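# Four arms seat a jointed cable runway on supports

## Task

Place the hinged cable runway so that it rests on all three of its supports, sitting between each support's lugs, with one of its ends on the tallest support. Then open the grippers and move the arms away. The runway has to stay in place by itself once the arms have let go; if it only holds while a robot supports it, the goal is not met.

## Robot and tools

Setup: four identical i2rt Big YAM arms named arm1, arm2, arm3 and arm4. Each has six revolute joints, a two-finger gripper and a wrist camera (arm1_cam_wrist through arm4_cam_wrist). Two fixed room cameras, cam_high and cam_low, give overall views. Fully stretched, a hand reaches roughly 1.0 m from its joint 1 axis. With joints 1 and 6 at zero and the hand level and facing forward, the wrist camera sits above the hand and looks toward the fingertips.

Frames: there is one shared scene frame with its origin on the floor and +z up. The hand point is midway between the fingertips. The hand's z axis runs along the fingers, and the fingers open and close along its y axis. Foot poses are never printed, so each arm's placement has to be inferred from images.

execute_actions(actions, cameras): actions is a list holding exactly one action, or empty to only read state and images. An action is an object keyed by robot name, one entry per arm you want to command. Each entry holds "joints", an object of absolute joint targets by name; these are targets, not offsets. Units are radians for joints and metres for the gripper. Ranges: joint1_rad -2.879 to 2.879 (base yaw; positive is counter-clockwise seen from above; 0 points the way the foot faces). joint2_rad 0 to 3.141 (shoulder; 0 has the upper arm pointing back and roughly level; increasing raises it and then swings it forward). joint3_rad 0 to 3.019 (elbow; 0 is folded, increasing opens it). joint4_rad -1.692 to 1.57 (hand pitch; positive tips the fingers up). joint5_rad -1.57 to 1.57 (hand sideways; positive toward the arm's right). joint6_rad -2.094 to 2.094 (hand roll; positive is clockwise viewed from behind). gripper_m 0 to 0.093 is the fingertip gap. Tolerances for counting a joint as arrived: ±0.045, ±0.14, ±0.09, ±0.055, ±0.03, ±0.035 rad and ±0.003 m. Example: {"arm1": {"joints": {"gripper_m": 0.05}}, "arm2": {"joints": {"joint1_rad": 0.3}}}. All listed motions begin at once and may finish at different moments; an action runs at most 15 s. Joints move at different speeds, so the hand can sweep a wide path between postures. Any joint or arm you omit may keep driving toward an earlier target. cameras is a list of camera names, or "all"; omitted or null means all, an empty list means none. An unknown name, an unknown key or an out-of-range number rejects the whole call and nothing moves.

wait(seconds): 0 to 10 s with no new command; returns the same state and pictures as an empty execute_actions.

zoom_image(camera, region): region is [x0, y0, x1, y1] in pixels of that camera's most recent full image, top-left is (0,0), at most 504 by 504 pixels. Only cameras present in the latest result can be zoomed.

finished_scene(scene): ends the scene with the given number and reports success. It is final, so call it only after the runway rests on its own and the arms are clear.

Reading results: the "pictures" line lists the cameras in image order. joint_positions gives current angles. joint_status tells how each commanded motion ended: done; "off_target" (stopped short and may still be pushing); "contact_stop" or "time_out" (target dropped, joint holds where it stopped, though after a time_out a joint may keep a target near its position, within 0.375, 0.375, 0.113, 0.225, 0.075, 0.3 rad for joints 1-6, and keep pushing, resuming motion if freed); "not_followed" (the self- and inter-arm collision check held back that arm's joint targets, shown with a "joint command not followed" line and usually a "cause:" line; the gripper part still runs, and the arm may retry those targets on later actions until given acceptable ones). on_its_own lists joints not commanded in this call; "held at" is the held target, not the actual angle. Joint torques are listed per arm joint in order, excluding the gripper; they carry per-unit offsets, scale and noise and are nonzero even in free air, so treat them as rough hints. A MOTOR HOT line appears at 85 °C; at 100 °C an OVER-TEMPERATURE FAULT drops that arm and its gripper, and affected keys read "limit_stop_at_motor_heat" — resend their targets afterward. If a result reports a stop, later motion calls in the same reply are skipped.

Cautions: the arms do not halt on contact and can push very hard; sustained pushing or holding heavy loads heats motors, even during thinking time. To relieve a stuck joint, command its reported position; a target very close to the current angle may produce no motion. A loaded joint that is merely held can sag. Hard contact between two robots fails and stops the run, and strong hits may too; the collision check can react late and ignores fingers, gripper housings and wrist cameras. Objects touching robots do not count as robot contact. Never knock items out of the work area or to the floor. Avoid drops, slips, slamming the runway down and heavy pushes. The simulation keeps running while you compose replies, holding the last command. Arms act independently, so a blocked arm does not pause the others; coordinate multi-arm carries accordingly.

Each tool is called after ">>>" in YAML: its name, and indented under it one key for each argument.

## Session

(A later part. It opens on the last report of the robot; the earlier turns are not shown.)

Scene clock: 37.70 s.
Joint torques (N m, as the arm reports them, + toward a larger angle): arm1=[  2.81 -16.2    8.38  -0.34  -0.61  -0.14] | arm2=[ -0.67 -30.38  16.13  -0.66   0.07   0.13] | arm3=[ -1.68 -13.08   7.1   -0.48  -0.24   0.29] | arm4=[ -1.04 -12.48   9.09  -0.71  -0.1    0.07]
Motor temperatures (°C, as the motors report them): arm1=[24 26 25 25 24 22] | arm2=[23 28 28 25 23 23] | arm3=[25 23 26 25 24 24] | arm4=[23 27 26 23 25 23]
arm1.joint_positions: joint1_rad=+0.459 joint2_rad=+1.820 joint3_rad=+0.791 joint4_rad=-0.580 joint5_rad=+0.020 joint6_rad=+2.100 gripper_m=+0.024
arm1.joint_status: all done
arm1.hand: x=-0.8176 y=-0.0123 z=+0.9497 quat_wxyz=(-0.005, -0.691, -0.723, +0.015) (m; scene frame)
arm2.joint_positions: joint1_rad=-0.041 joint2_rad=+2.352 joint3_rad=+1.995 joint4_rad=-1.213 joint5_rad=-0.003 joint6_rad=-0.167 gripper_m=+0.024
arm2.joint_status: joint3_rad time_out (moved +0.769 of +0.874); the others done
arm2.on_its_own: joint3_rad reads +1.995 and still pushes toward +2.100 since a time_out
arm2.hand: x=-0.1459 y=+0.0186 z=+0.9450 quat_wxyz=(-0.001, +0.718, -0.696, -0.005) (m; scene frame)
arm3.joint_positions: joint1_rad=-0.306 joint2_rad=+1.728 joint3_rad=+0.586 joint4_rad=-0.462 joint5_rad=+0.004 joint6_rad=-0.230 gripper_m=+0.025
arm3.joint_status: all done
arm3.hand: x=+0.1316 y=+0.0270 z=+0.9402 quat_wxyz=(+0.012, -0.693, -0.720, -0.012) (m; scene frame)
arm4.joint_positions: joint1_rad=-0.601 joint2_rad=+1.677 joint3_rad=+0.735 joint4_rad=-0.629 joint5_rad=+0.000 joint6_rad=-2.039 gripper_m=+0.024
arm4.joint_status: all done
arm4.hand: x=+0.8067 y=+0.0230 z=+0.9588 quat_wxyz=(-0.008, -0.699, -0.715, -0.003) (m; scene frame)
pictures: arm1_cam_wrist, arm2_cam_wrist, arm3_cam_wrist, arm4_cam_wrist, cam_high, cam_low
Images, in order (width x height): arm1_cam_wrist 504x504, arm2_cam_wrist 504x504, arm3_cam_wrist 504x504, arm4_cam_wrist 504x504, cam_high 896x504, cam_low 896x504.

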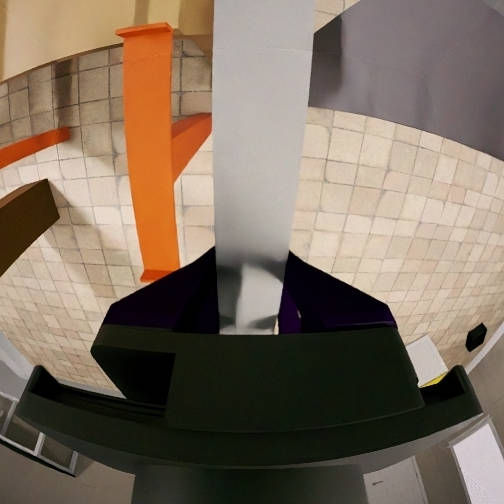

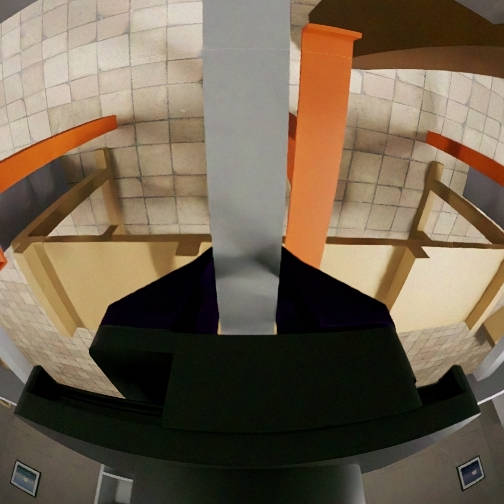

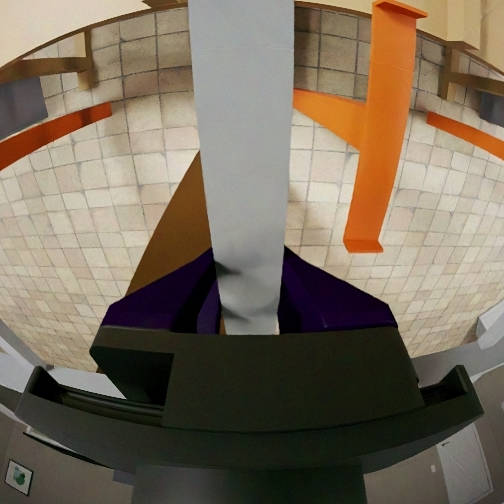

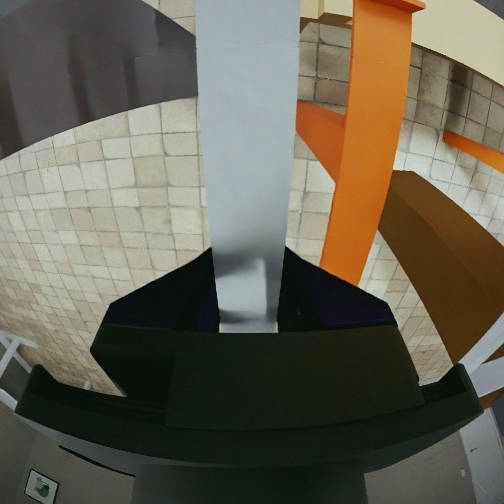

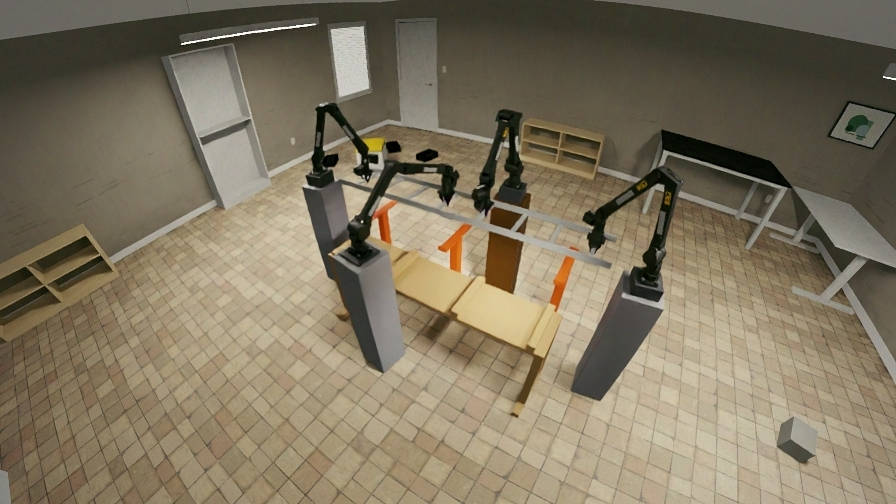

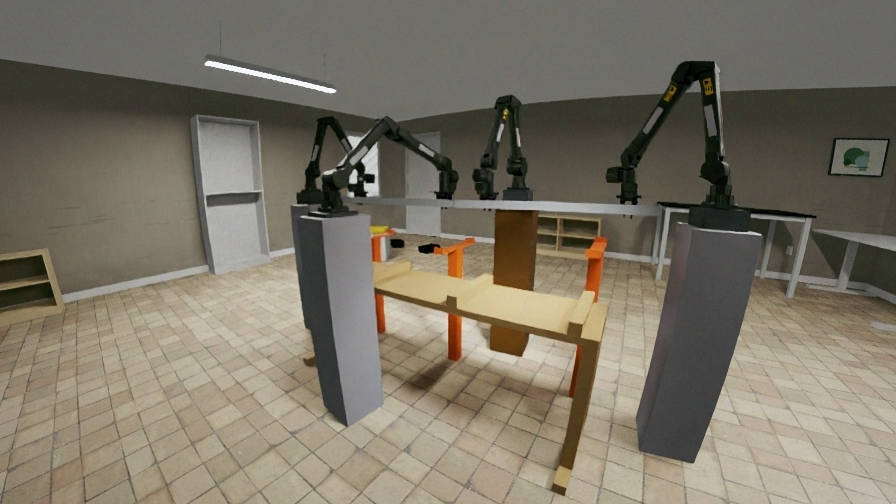

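>>> execute_actions:
  actions:
    - {"arm1":{"joints":{"joint1_rad":0.51,"joint2_rad":2.0,"joint3_rad":0.84,"joint4_rad":-0.342}},"arm2":{"joints":{"joint2_rad":2.34,"joint3_rad":2.06,"joint4_rad":-1.1}},"arm3":{"joints":{"joint2_rad":1.90,"joint3_rad":0.635,"joint4_rad":-0.202}},"arm4":{"joints":{"joint1_rad":-0.535,"joint2_rad":1.83,"joint3_rad":0.77,"joint4_rad":-0.44,"joint6_rad":-1.98}}}

Scene clock: 39.40 s.
Joint torques (N m, as the arm reports them, + toward a larger angle): arm1=[  2.17 -19.05   5.67   0.    -0.08  -0.14] | arm2=[ -1.15 -32.92  12.84   1.69  -0.11   0.01] | arm3=[ -1.17 -14.77   4.61   0.28  -0.28   0.25] | arm4=[  1.64 -14.15   6.88  -0.08  -0.57   0.17]
Motor temperatures (°C, as the motors report them): arm1=[24 26 25 25 23 22] | arm2=[23 28 28 25 23 23] | arm3=[25 24 26 25 24 24] | arm4=[23 27 26 23 25 23]
arm1.joint_positions: joint1_rad=+0.474 joint2_rad=+2.072 joint3_rad=+0.807 joint4_rad=-0.337 joint5_rad=+0.004 joint6_rad=+2.100 gripper_m=+0.025
arm1.joint_status: all done
arm1.hand: x=-0.8201 y=-0.0036 z=+0.8616 quat_wxyz=(+0.002, -0.686, -0.728, +0.010) (m; scene frame)
arm2.joint_positions: joint1_rad=-0.036 joint2_rad=+2.463 joint3_rad=+1.994 joint4_rad=-1.121 joint5_rad=+0.001 joint6_rad=-0.153 gripper_m=+0.024
arm2.joint_status: all done
arm2.hand: x=-0.1486 y=+0.0202 z=+0.8699 quat_wxyz=(+0.005, +0.715, -0.699, +0.003) (m; scene frame)
arm3.joint_positions: joint1_rad=-0.312 joint2_rad=+1.992 joint3_rad=+0.605 joint4_rad=-0.207 joint5_rad=+0.006 joint6_rad=-0.227 gripper_m=+0.025
arm3.joint_status: all done
arm3.hand: x=+0.1287 y=+0.0240 z=+0.8662 quat_wxyz=(+0.010, -0.697, -0.717, -0.008) (m; scene frame)
arm4.joint_positions: joint1_rad=-0.560 joint2_rad=+1.889 joint3_rad=+0.733 joint4_rad=-0.433 joint5_rad=+0.010 joint6_rad=-1.988 gripper_m=+0.024
arm4.joint_status: all done
arm4.hand: x=+0.8024 y=+0.0106 z=+0.8873 quat_wxyz=(-0.015, -0.703, -0.711, -0.011) (m; scene frame)
pictures: arm1_cam_wrist, arm2_cam_wrist, arm3_cam_wrist, arm4_cam_wrist, cam_high, cam_low
Images, in order (width x height): arm1_cam_wrist 504x504, arm2_cam_wrist 504x504, arm3_cam_wrist 504x504, arm4_cam_wrist 504x504, cam_high 896x504, cam_low 896x504.

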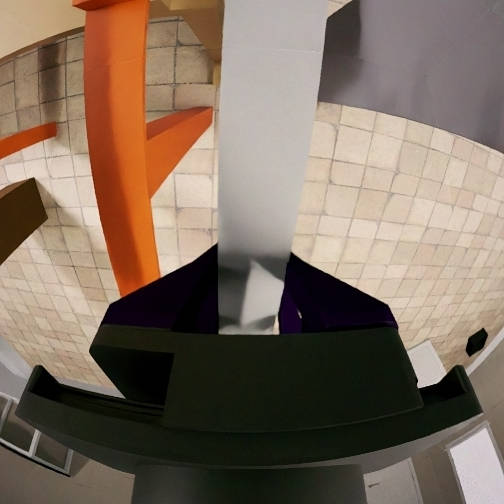

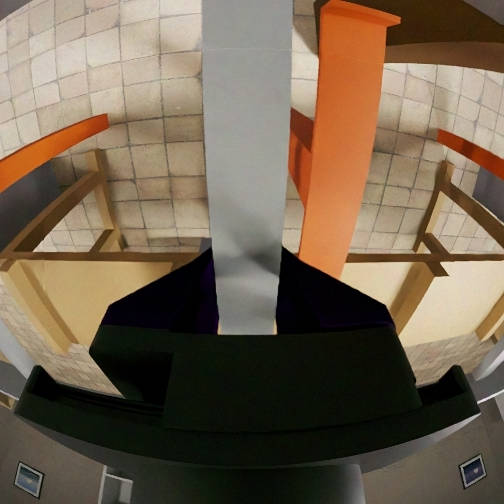

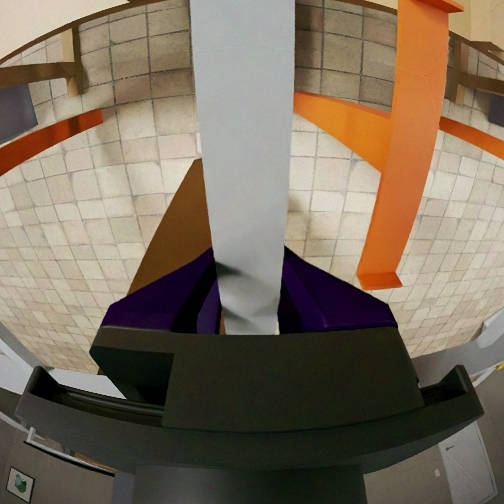

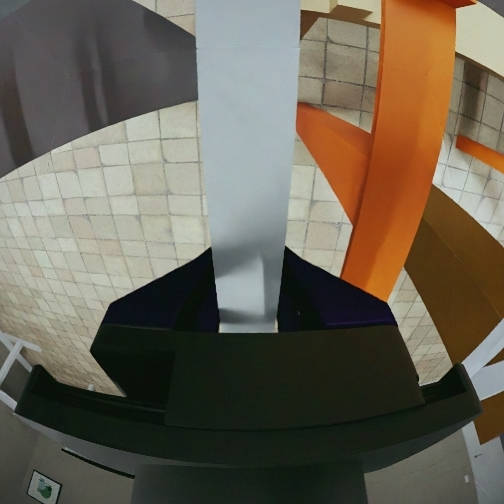

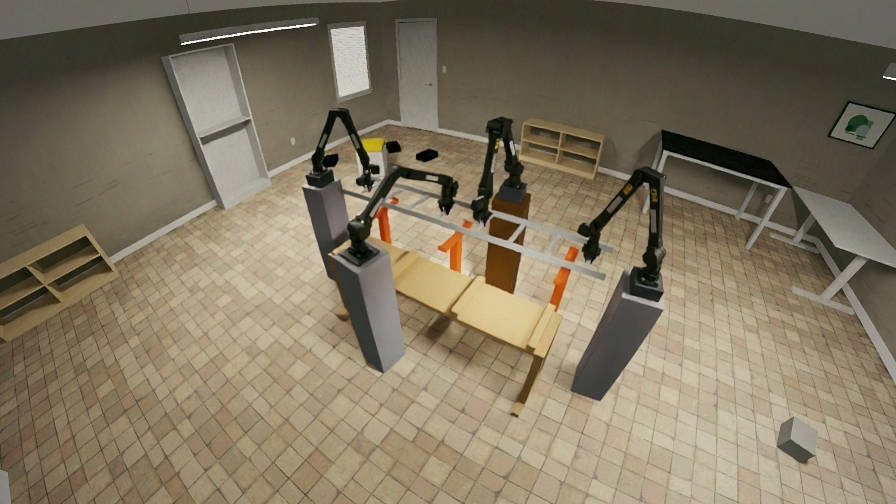

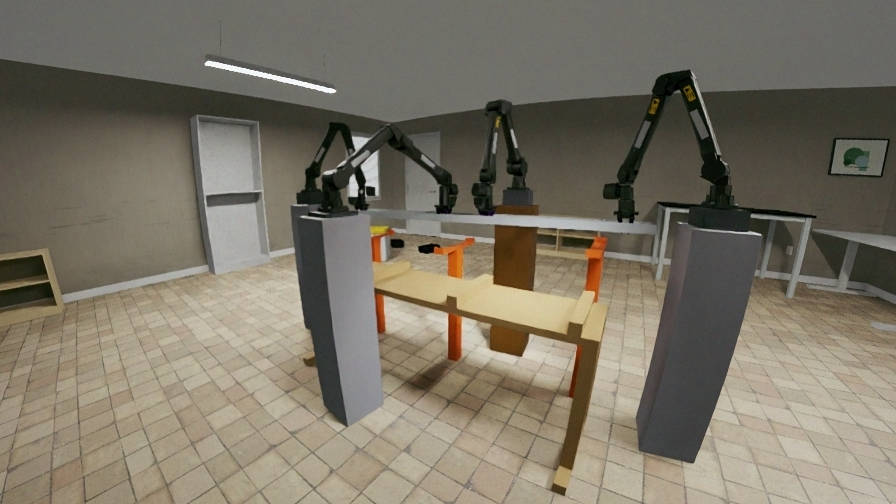

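>>> execute_actions:
  actions:
    - {"arm1":{"joints":{"joint1_rad":0.52,"joint2_rad":2.15,"joint3_rad":0.885,"joint4_rad":-0.205}},"arm2":{"joints":{"joint2_rad":2.40,"joint3_rad":2.03,"joint4_rad":-1.016}},"arm3":{"joints":{"joint2_rad":2.07,"joint3_rad":0.67,"joint4_rad":-0.058}},"arm4":{"joints":{"joint1_rad":-0.52,"joint2_rad":1.92,"joint3_rad":0.775,"joint4_rad":-0.337}}}

Scene clock: 40.60 s.
Joint torques (N m, as the arm reports them, + toward a larger angle): arm1=[  2.96 -19.64   5.24   0.59  -0.21  -0.14] | arm2=[ -1.17 -32.2   11.88   1.45  -0.24  -0.01] | arm3=[ -1.14 -14.89   2.99   1.08   0.05   0.23] | arm4=[  0.88 -14.64   6.39   0.3   -0.61  -0.1 ]
Motor temperatures (°C, as the motors report them): arm1=[24 26 25 25 23 22] | arm2=[23 28 28 25 23 23] | arm3=[25 24 26 25 24 24] | arm4=[23 27 26 23 25 23]
arm1.joint_positions: joint1_rad=+0.477 joint2_rad=+2.228 joint3_rad=+0.845 joint4_rad=-0.212 joint5_rad=+0.008 joint6_rad=+2.101 gripper_m=+0.025
arm1.joint_status: all done
arm1.hand: x=-0.8187 y=-0.0019 z=+0.8095 quat_wxyz=(-0.001, -0.685, -0.729, +0.007) (m; scene frame)
arm2.joint_positions: joint1_rad=-0.037 joint2_rad=+2.523 joint3_rad=+1.970 joint4_rad=-1.027 joint5_rad=+0.005 joint6_rad=-0.148 gripper_m=+0.024
arm2.joint_status: all done
arm2.hand: x=-0.1483 y=+0.0175 z=+0.8211 quat_wxyz=(+0.000, +0.713, -0.701, +0.001) (m; scene frame)
arm3.joint_positions: joint1_rad=-0.312 joint2_rad=+2.156 joint3_rad=+0.647 joint4_rad=-0.080 joint5_rad=-0.004 joint6_rad=-0.224 gripper_m=+0.025
arm3.joint_status: all done
arm3.hand: x=+0.1294 y=+0.0196 z=+0.8208 quat_wxyz=(+0.004, -0.698, -0.716, -0.008) (m; scene frame)
arm4.joint_positions: joint1_rad=-0.538 joint2_rad=+1.981 joint3_rad=+0.734 joint4_rad=-0.341 joint5_rad=+0.011 joint6_rad=-1.964 gripper_m=+0.024
arm4.joint_status: all done
arm4.hand: x=+0.8018 y=+0.0029 z=+0.8566 quat_wxyz=(-0.014, -0.704, -0.710, -0.012) (m; scene frame)
pictures: arm1_cam_wrist, arm2_cam_wrist, arm3_cam_wrist, arm4_cam_wrist, cam_high, cam_low
Images, in order (width x height): arm1_cam_wrist 504x504, arm2_cam_wrist 504x504, arm3_cam_wrist 504x504, arm4_cam_wrist 504x504, cam_high 896x504, cam_low 896x504.

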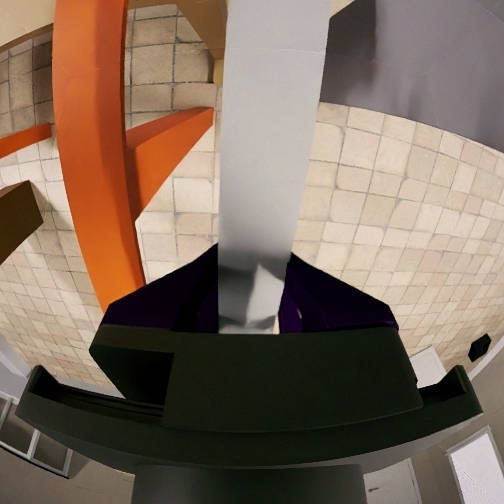

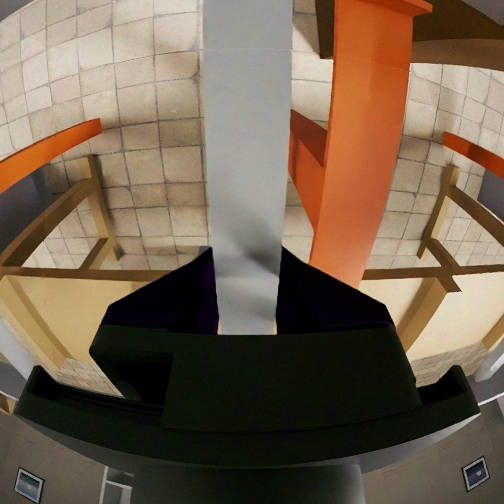

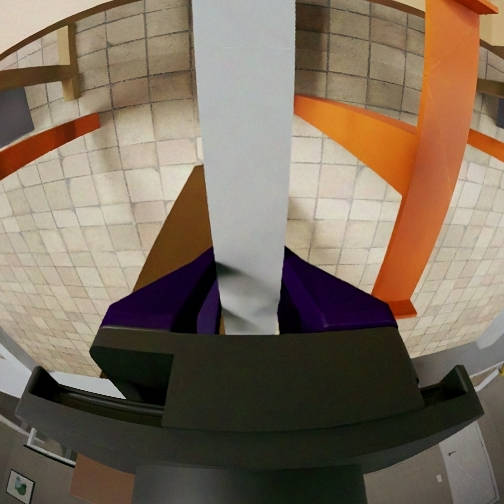

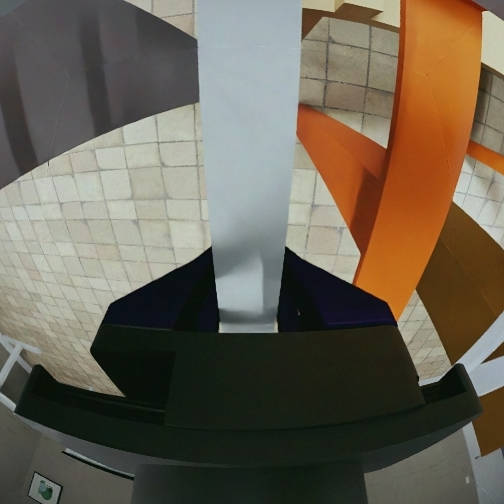

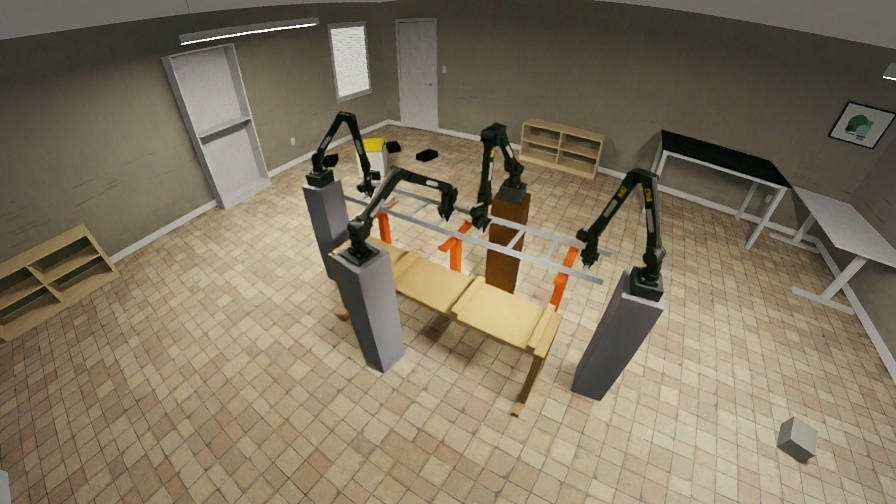

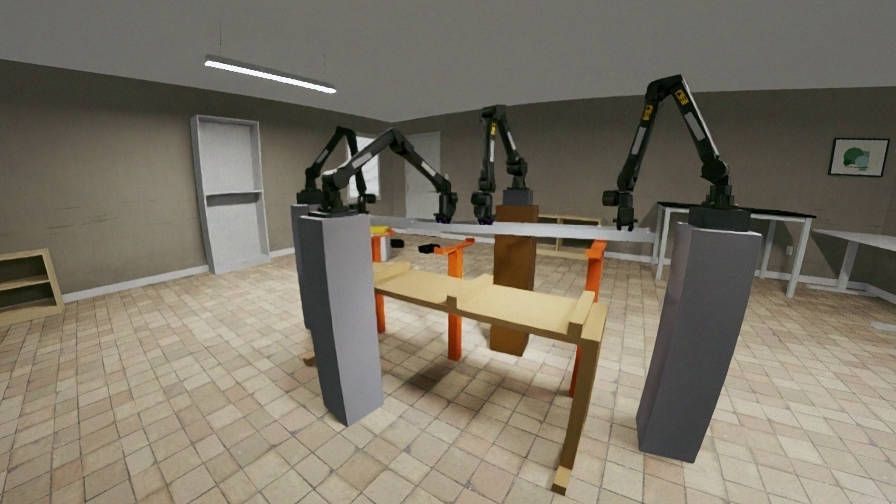

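>>> zoom_image:
  camera: "cam_low"
  region: [360,190,680,300]

>>> zoom_image:
  camera: "cam_high"
  region: [340,170,640,320]

Region (360, 190, 680, 300) of cam_low's 896x504 image, scaled by 1.575, with more detail than that image has; it fills the top 173 rows of this view, and the rest is white.

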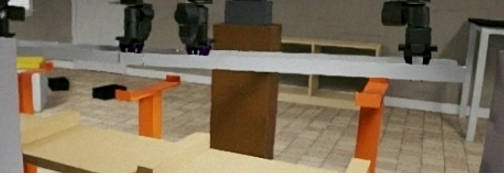

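Region (340, 170, 640, 320) of cam_high's 896x504 image, scaled by 1.680, with more detail than that image has.

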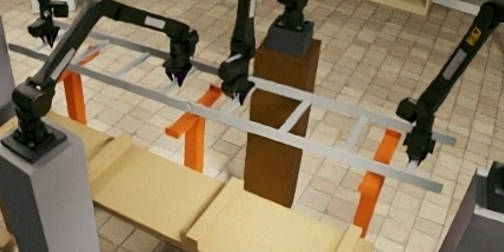

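>>> execute_actions:
  actions:
    - {"arm1":{"joints":{"joint2_rad":2.32,"joint3_rad":0.96,"joint4_rad":-0.095}},"arm2":{"joints":{"joint2_rad":2.48,"joint3_rad":2.05,"joint4_rad":-0.954}},"arm3":{"joints":{"joint2_rad":2.245,"joint3_rad":0.73,"joint4_rad":0.056}},"arm4":{"joints":{"joint2_rad":2.0,"joint3_rad":0.79,"joint4_rad":-0.27}}}

>>> zoom_image:
  camera: "cam_low"
  region: [360,190,680,300]

Scene clock: 41.90 s.
Joint torques (N m, as the arm reports them, + toward a larger angle): arm1=[  3.5  -21.18   4.27   0.89  -0.46  -0.14] | arm2=[ -1.02 -32.71  12.95   0.54  -0.41  -0.02] | arm3=[ -1.2  -15.57   1.32   1.45   0.63   0.19] | arm4=[  0.1  -15.53   5.42   0.6   -0.52  -0.24]
Motor temperatures (°C, as the motors report them): arm1=[24 26 25 25 23 22] | arm2=[23 28 28 25 23 23] | arm3=[25 24 25 25 24 24] | arm4=[23 27 26 23 25 23]
arm1.joint_positions: joint1_rad=+0.471 joint2_rad=+2.407 joint3_rad=+0.917 joint4_rad=-0.109 joint5_rad=+0.016 joint6_rad=+2.101 gripper_m=+0.025
arm1.joint_status: all done
arm1.hand: x=-0.8157 y=-0.0042 z=+0.7494 quat_wxyz=(-0.004, -0.687, -0.726, +0.009) (m; scene frame)
arm2.joint_positions: joint1_rad=-0.040 joint2_rad=+2.606 joint3_rad=+1.970 joint4_rad=-0.942 joint5_rad=+0.009 joint6_rad=-0.148 gripper_m=+0.024
arm2.joint_status: all done
arm2.hand: x=-0.1464 y=+0.0129 z=+0.7653 quat_wxyz=(-0.002, +0.712, -0.702, +0.002) (m; scene frame)
arm3.joint_positions: joint1_rad=-0.311 joint2_rad=+2.330 joint3_rad=+0.715 joint4_rad=+0.027 joint5_rad=-0.020 joint6_rad=-0.222 gripper_m=+0.025
arm3.joint_status: all done
arm3.hand: x=+0.1316 y=+0.0150 z=+0.7704 quat_wxyz=(-0.003, -0.698, -0.716, -0.012) (m; scene frame)
arm4.joint_positions: joint1_rad=-0.525 joint2_rad=+2.072 joint3_rad=+0.752 joint4_rad=-0.282 joint5_rad=+0.010 joint6_rad=-1.951 gripper_m=+0.024
arm4.joint_status: all done
arm4.hand: x=+0.8020 y=-0.0025 z=+0.8281 quat_wxyz=(-0.020, -0.703, -0.710, -0.014) (m; scene frame)
pictures: arm1_cam_wrist, arm2_cam_wrist, arm3_cam_wrist, arm4_cam_wrist, cam_high, cam_low
Images, in order (width x height): arm1_cam_wrist 504x504, arm2_cam_wrist 504x504, arm3_cam_wrist 504x504, arm4_cam_wrist 504x504, cam_high 896x504, cam_low 896x504.

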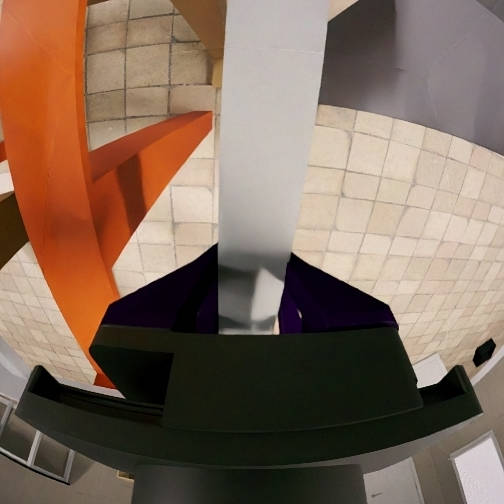

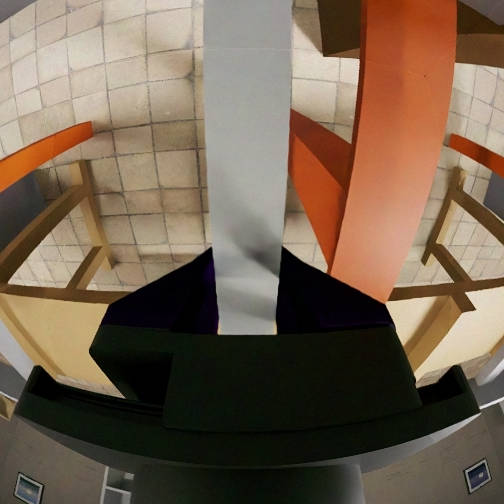

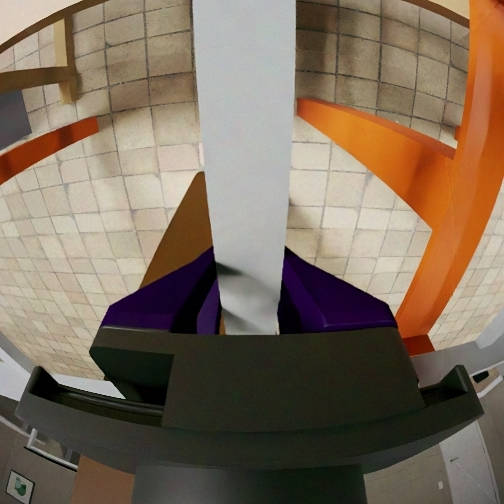

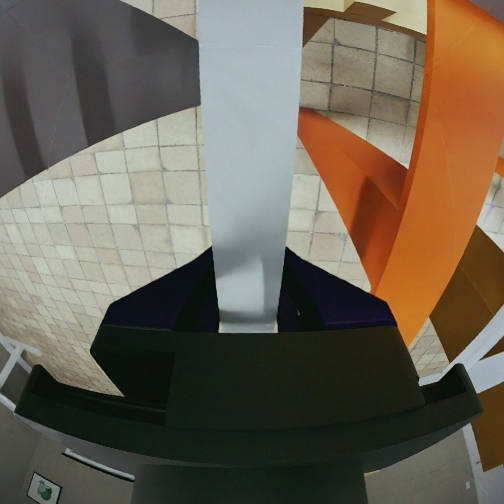

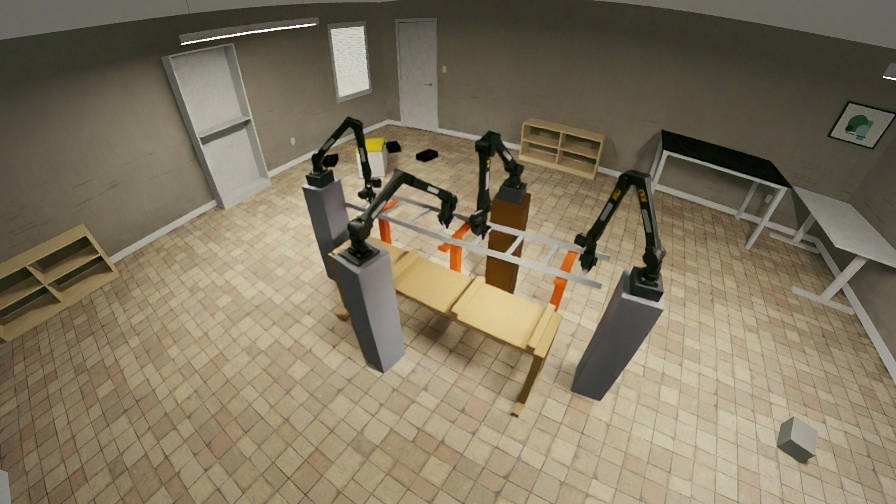

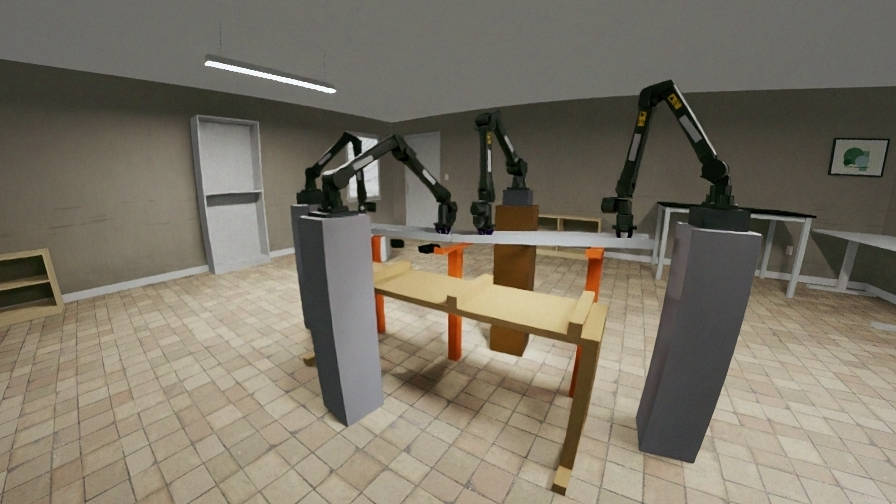

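Region (360, 190, 680, 300) of cam_low's 896x504 image, scaled by 1.575, with more detail than that image has; it fills the top 173 rows of this view, and the rest is white.

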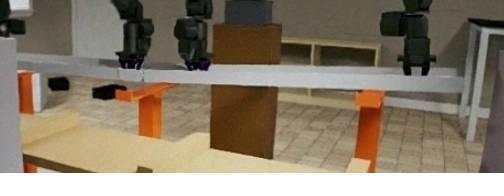

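>>> execute_actions:
  actions:
    - {"arm1":{"joints":{"joint2_rad":2.435,"joint3_rad":1.01,"joint4_rad":-0.025}},"arm2":{"joints":{"joint2_rad":2.545,"joint3_rad":2.065,"joint4_rad":-0.905}},"arm3":{"joints":{"joint2_rad":2.385,"joint3_rad":0.78,"joint4_rad":0.145}},"arm4":{"joints":{"joint2_rad":2.085,"joint3_rad":0.805,"joint4_rad":-0.2}}}
  cameras: ["cam_high","cam_low"]

>>> zoom_image:
  camera: "cam_low"
  region: [360,190,680,300]

>>> zoom_image:
  camera: "cam_high"
  region: [340,170,640,320]

Scene clock: 42.93 s.
Joint torques (N m, as the arm reports them, + toward a larger angle): arm1=[  3.56 -19.96   4.3    0.88  -0.17  -0.14] | arm2=[ -0.58 -32.68  13.02  -0.48  -0.18   0.  ] | arm3=[ -1.38 -14.33   0.93   2.41   0.82   0.18] | arm4=[ -0.23 -14.01   5.46   1.25  -0.78  -0.3 ]
Motor temperatures (°C, as the motors report them): arm1=[24 26 25 25 23 22] | arm2=[23 29 29 25 23 23] | arm3=[25 24 25 25 24 24] | arm4=[23 27 26 23 25 23]
arm1.joint_positions: joint1_rad=+0.471 joint2_rad=+2.502 joint3_rad=+0.962 joint4_rad=-0.038 joint5_rad=+0.007 joint6_rad=+2.101 gripper_m=+0.025
arm1.joint_status: all done
arm1.hand: x=-0.8133 y=-0.0007 z=+0.7161 quat_wxyz=(-0.002, -0.687, -0.726, -0.001) (m; scene frame)
arm2.joint_positions: joint1_rad=-0.043 joint2_rad=+2.669 joint3_rad=+1.983 joint4_rad=-0.862 joint5_rad=+0.003 joint6_rad=-0.150 gripper_m=+0.024
arm2.joint_status: all done
arm2.hand: x=-0.1450 y=+0.0159 z=+0.7268 quat_wxyz=(-0.011, +0.711, -0.703, -0.009) (m; scene frame)
arm3.joint_positions: joint1_rad=-0.310 joint2_rad=+2.447 joint3_rad=+0.762 joint4_rad=+0.095 joint5_rad=-0.026 joint6_rad=-0.222 gripper_m=+0.025
arm3.joint_status: all done
arm3.hand: x=+0.1332 y=+0.0174 z=+0.7347 quat_wxyz=(-0.005, -0.698, -0.716, -0.015) (m; scene frame)
arm4.joint_positions: joint1_rad=-0.521 joint2_rad=+2.128 joint3_rad=+0.761 joint4_rad=-0.231 joint5_rad=+0.015 joint6_rad=-1.946 gripper_m=+0.024
arm4.joint_status: all done
arm4.hand: x=+0.8024 y=-0.0033 z=+0.8099 quat_wxyz=(-0.018, -0.704, -0.710, -0.015) (m; scene frame)
pictures: cam_high, cam_low
Images, in order (width x height): cam_high 896x504, cam_low 896x504.

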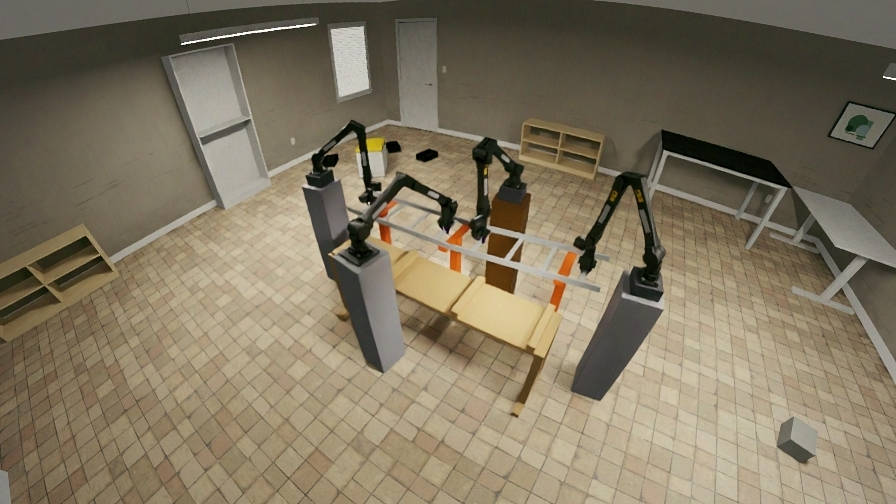

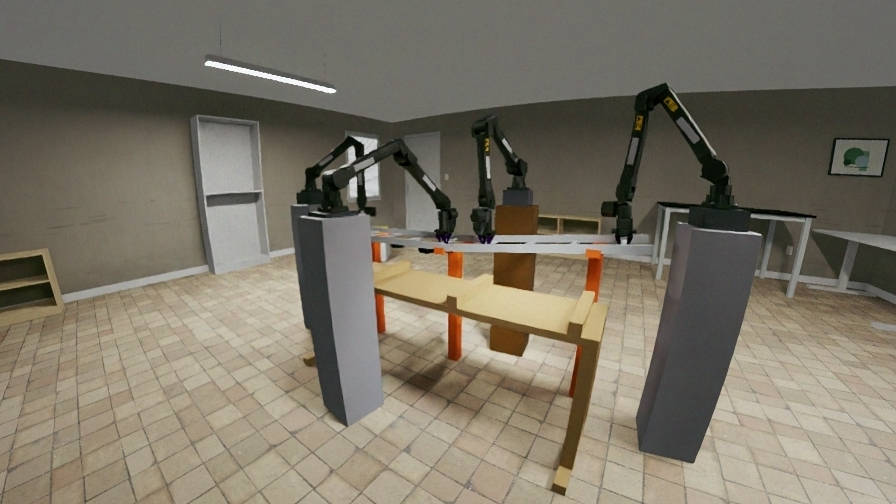

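Region (360, 190, 680, 300) of cam_low's 896x504 image, scaled by 1.575, with more detail than that image has; it fills the top 173 rows of this view, and the rest is white.

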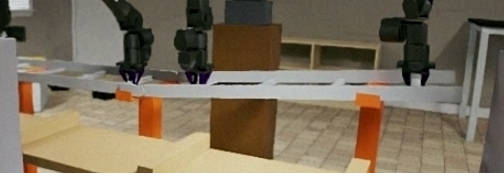

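Region (340, 170, 640, 320) of cam_high's 896x504 image, scaled by 1.680, with more detail than that image has.

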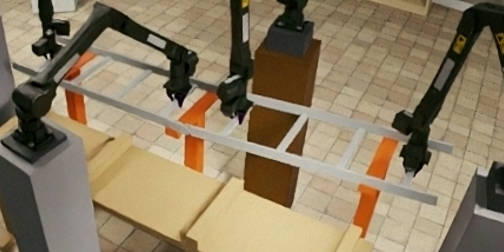

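>>> execute_actions:
  actions:
    - {"arm1":{"joints":{"joint2_rad":2.51,"joint3_rad":1.04,"joint4_rad":0.02}},"arm2":{"joints":{"joint2_rad":2.59,"joint3_rad":2.075,"joint4_rad":-0.87}},"arm3":{"joints":{"joint2_rad":2.47,"joint3_rad":0.81,"joint4_rad":0.195}}}

>>> zoom_image:
  camera: "cam_low"
  region: [360,190,680,300]

Scene clock: 44.87 s.
Joint torques (N m, as the arm reports them, + toward a larger angle): arm1=[  3.5  -14.71   6.87   2.7   -0.17  -0.14] | arm2=[ -0.46 -30.36  13.39   0.42  -0.05   0.  ] | arm3=[-1.33 -9.81  3.14  3.36  0.88  0.18] | arm4=[ -0.35 -13.57   5.5    1.32  -0.8   -0.31]
Motor temperatures (°C, as the motors report them): arm1=[24 26 25 25 23 22] | arm2=[23 29 29 25 23 23] | arm3=[25 24 25 25 24 24] | arm4=[23 27 26 23 25 23]
arm1.joint_positions: joint1_rad=+0.471 joint2_rad=+2.503 joint3_rad=+0.962 joint4_rad=-0.032 joint5_rad=+0.007 joint6_rad=+2.101 gripper_m=+0.025
arm1.joint_status: all done
arm1.hand: x=-0.8126 y=-0.0002 z=+0.7157 quat_wxyz=(-0.003, -0.687, -0.726, -0.004) (m; scene frame)
arm2.joint_positions: joint1_rad=-0.044 joint2_rad=+2.681 joint3_rad=+1.987 joint4_rad=-0.852 joint5_rad=+0.000 joint6_rad=-0.151 gripper_m=+0.024
arm2.joint_status: all done
arm2.hand: x=-0.1447 y=+0.0159 z=+0.7202 quat_wxyz=(-0.011, +0.711, -0.703, -0.011) (m; scene frame)
arm3.joint_positions: joint1_rad=-0.310 joint2_rad=+2.469 joint3_rad=+0.765 joint4_rad=+0.127 joint5_rad=-0.027 joint6_rad=-0.222 gripper_m=+0.025
arm3.joint_status: joint4_rad time_out (moved +0.031 of +0.100); the others done
arm3.on_its_own: joint4_rad reads +0.127 and still pushes toward +0.195 since a time_out
arm3.hand: x=+0.1335 y=+0.0174 z=+0.7280 quat_wxyz=(-0.009, -0.698, -0.716, -0.010) (m; scene frame)
arm4.joint_positions: joint1_rad=-0.521 joint2_rad=+2.124 joint3_rad=+0.761 joint4_rad=-0.231 joint5_rad=+0.015 joint6_rad=-1.946 gripper_m=+0.024
arm4.joint_status: not commanded
arm4.hand: x=+0.8012 y=-0.0029 z=+0.8113 quat_wxyz=(-0.016, -0.704, -0.710, -0.015) (m; scene frame)
pictures: arm1_cam_wrist, arm2_cam_wrist, arm3_cam_wrist, arm4_cam_wrist, cam_high, cam_low
Images, in order (width x height): arm1_cam_wrist 504x504, arm2_cam_wrist 504x504, arm3_cam_wrist 504x504, arm4_cam_wrist 504x504, cam_high 896x504, cam_low 896x504.

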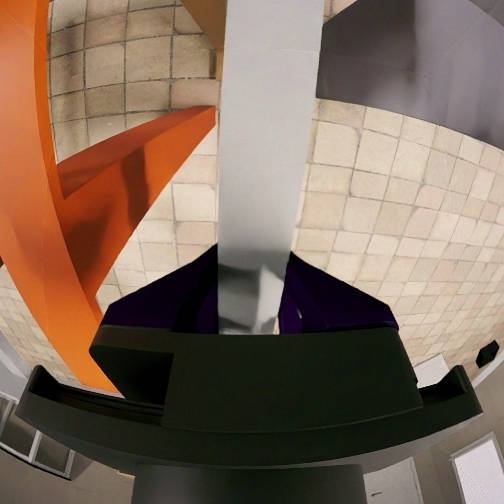

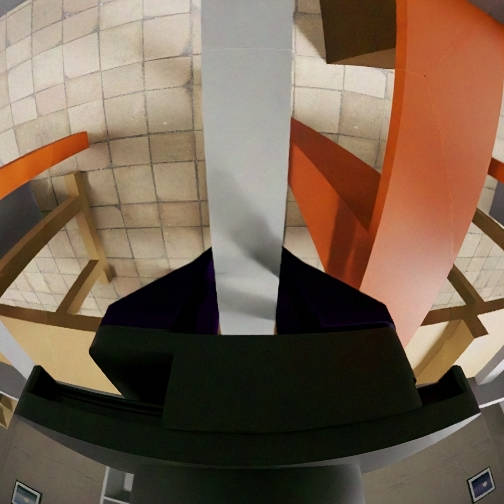

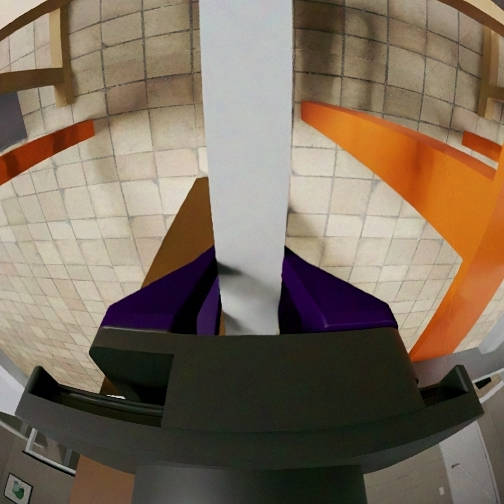

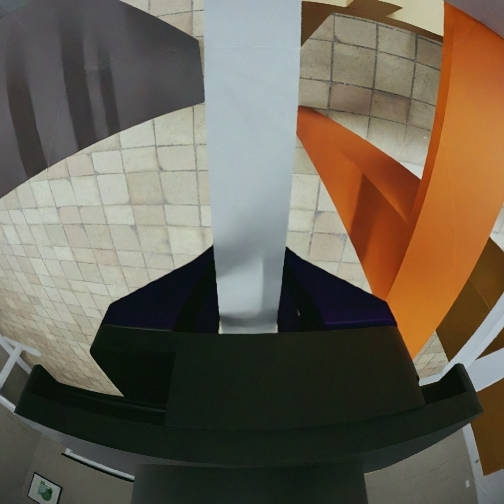

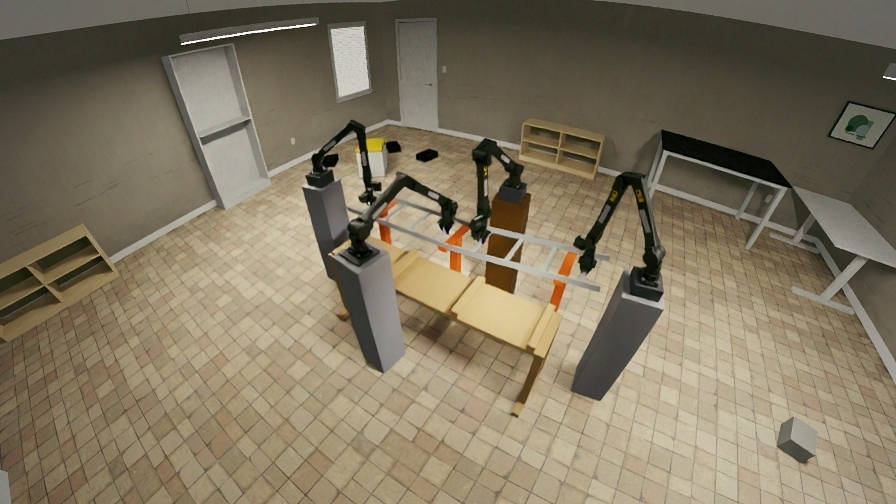

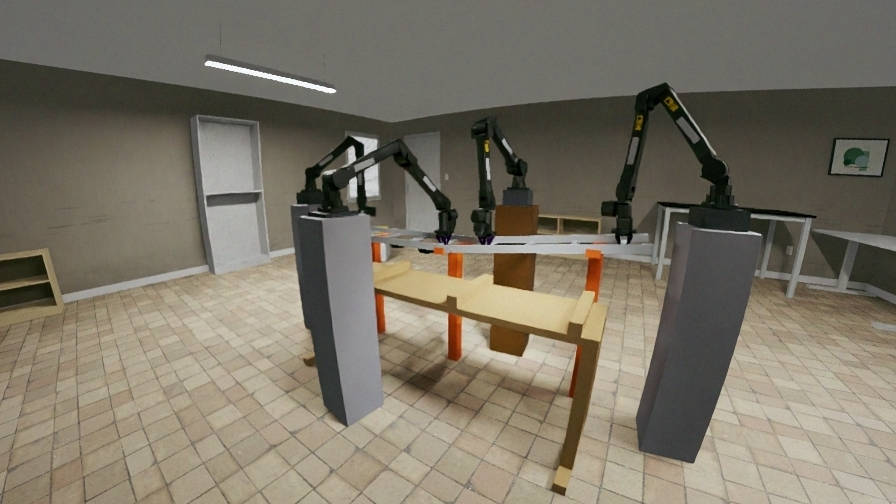

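Region (360, 190, 680, 300) of cam_low's 896x504 image, scaled by 1.575, with more detail than that image has; it fills the top 173 rows of this view, and the rest is white.

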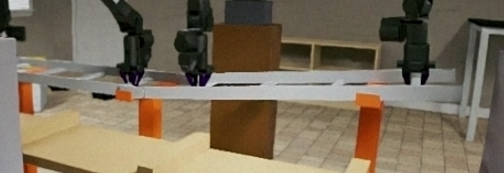

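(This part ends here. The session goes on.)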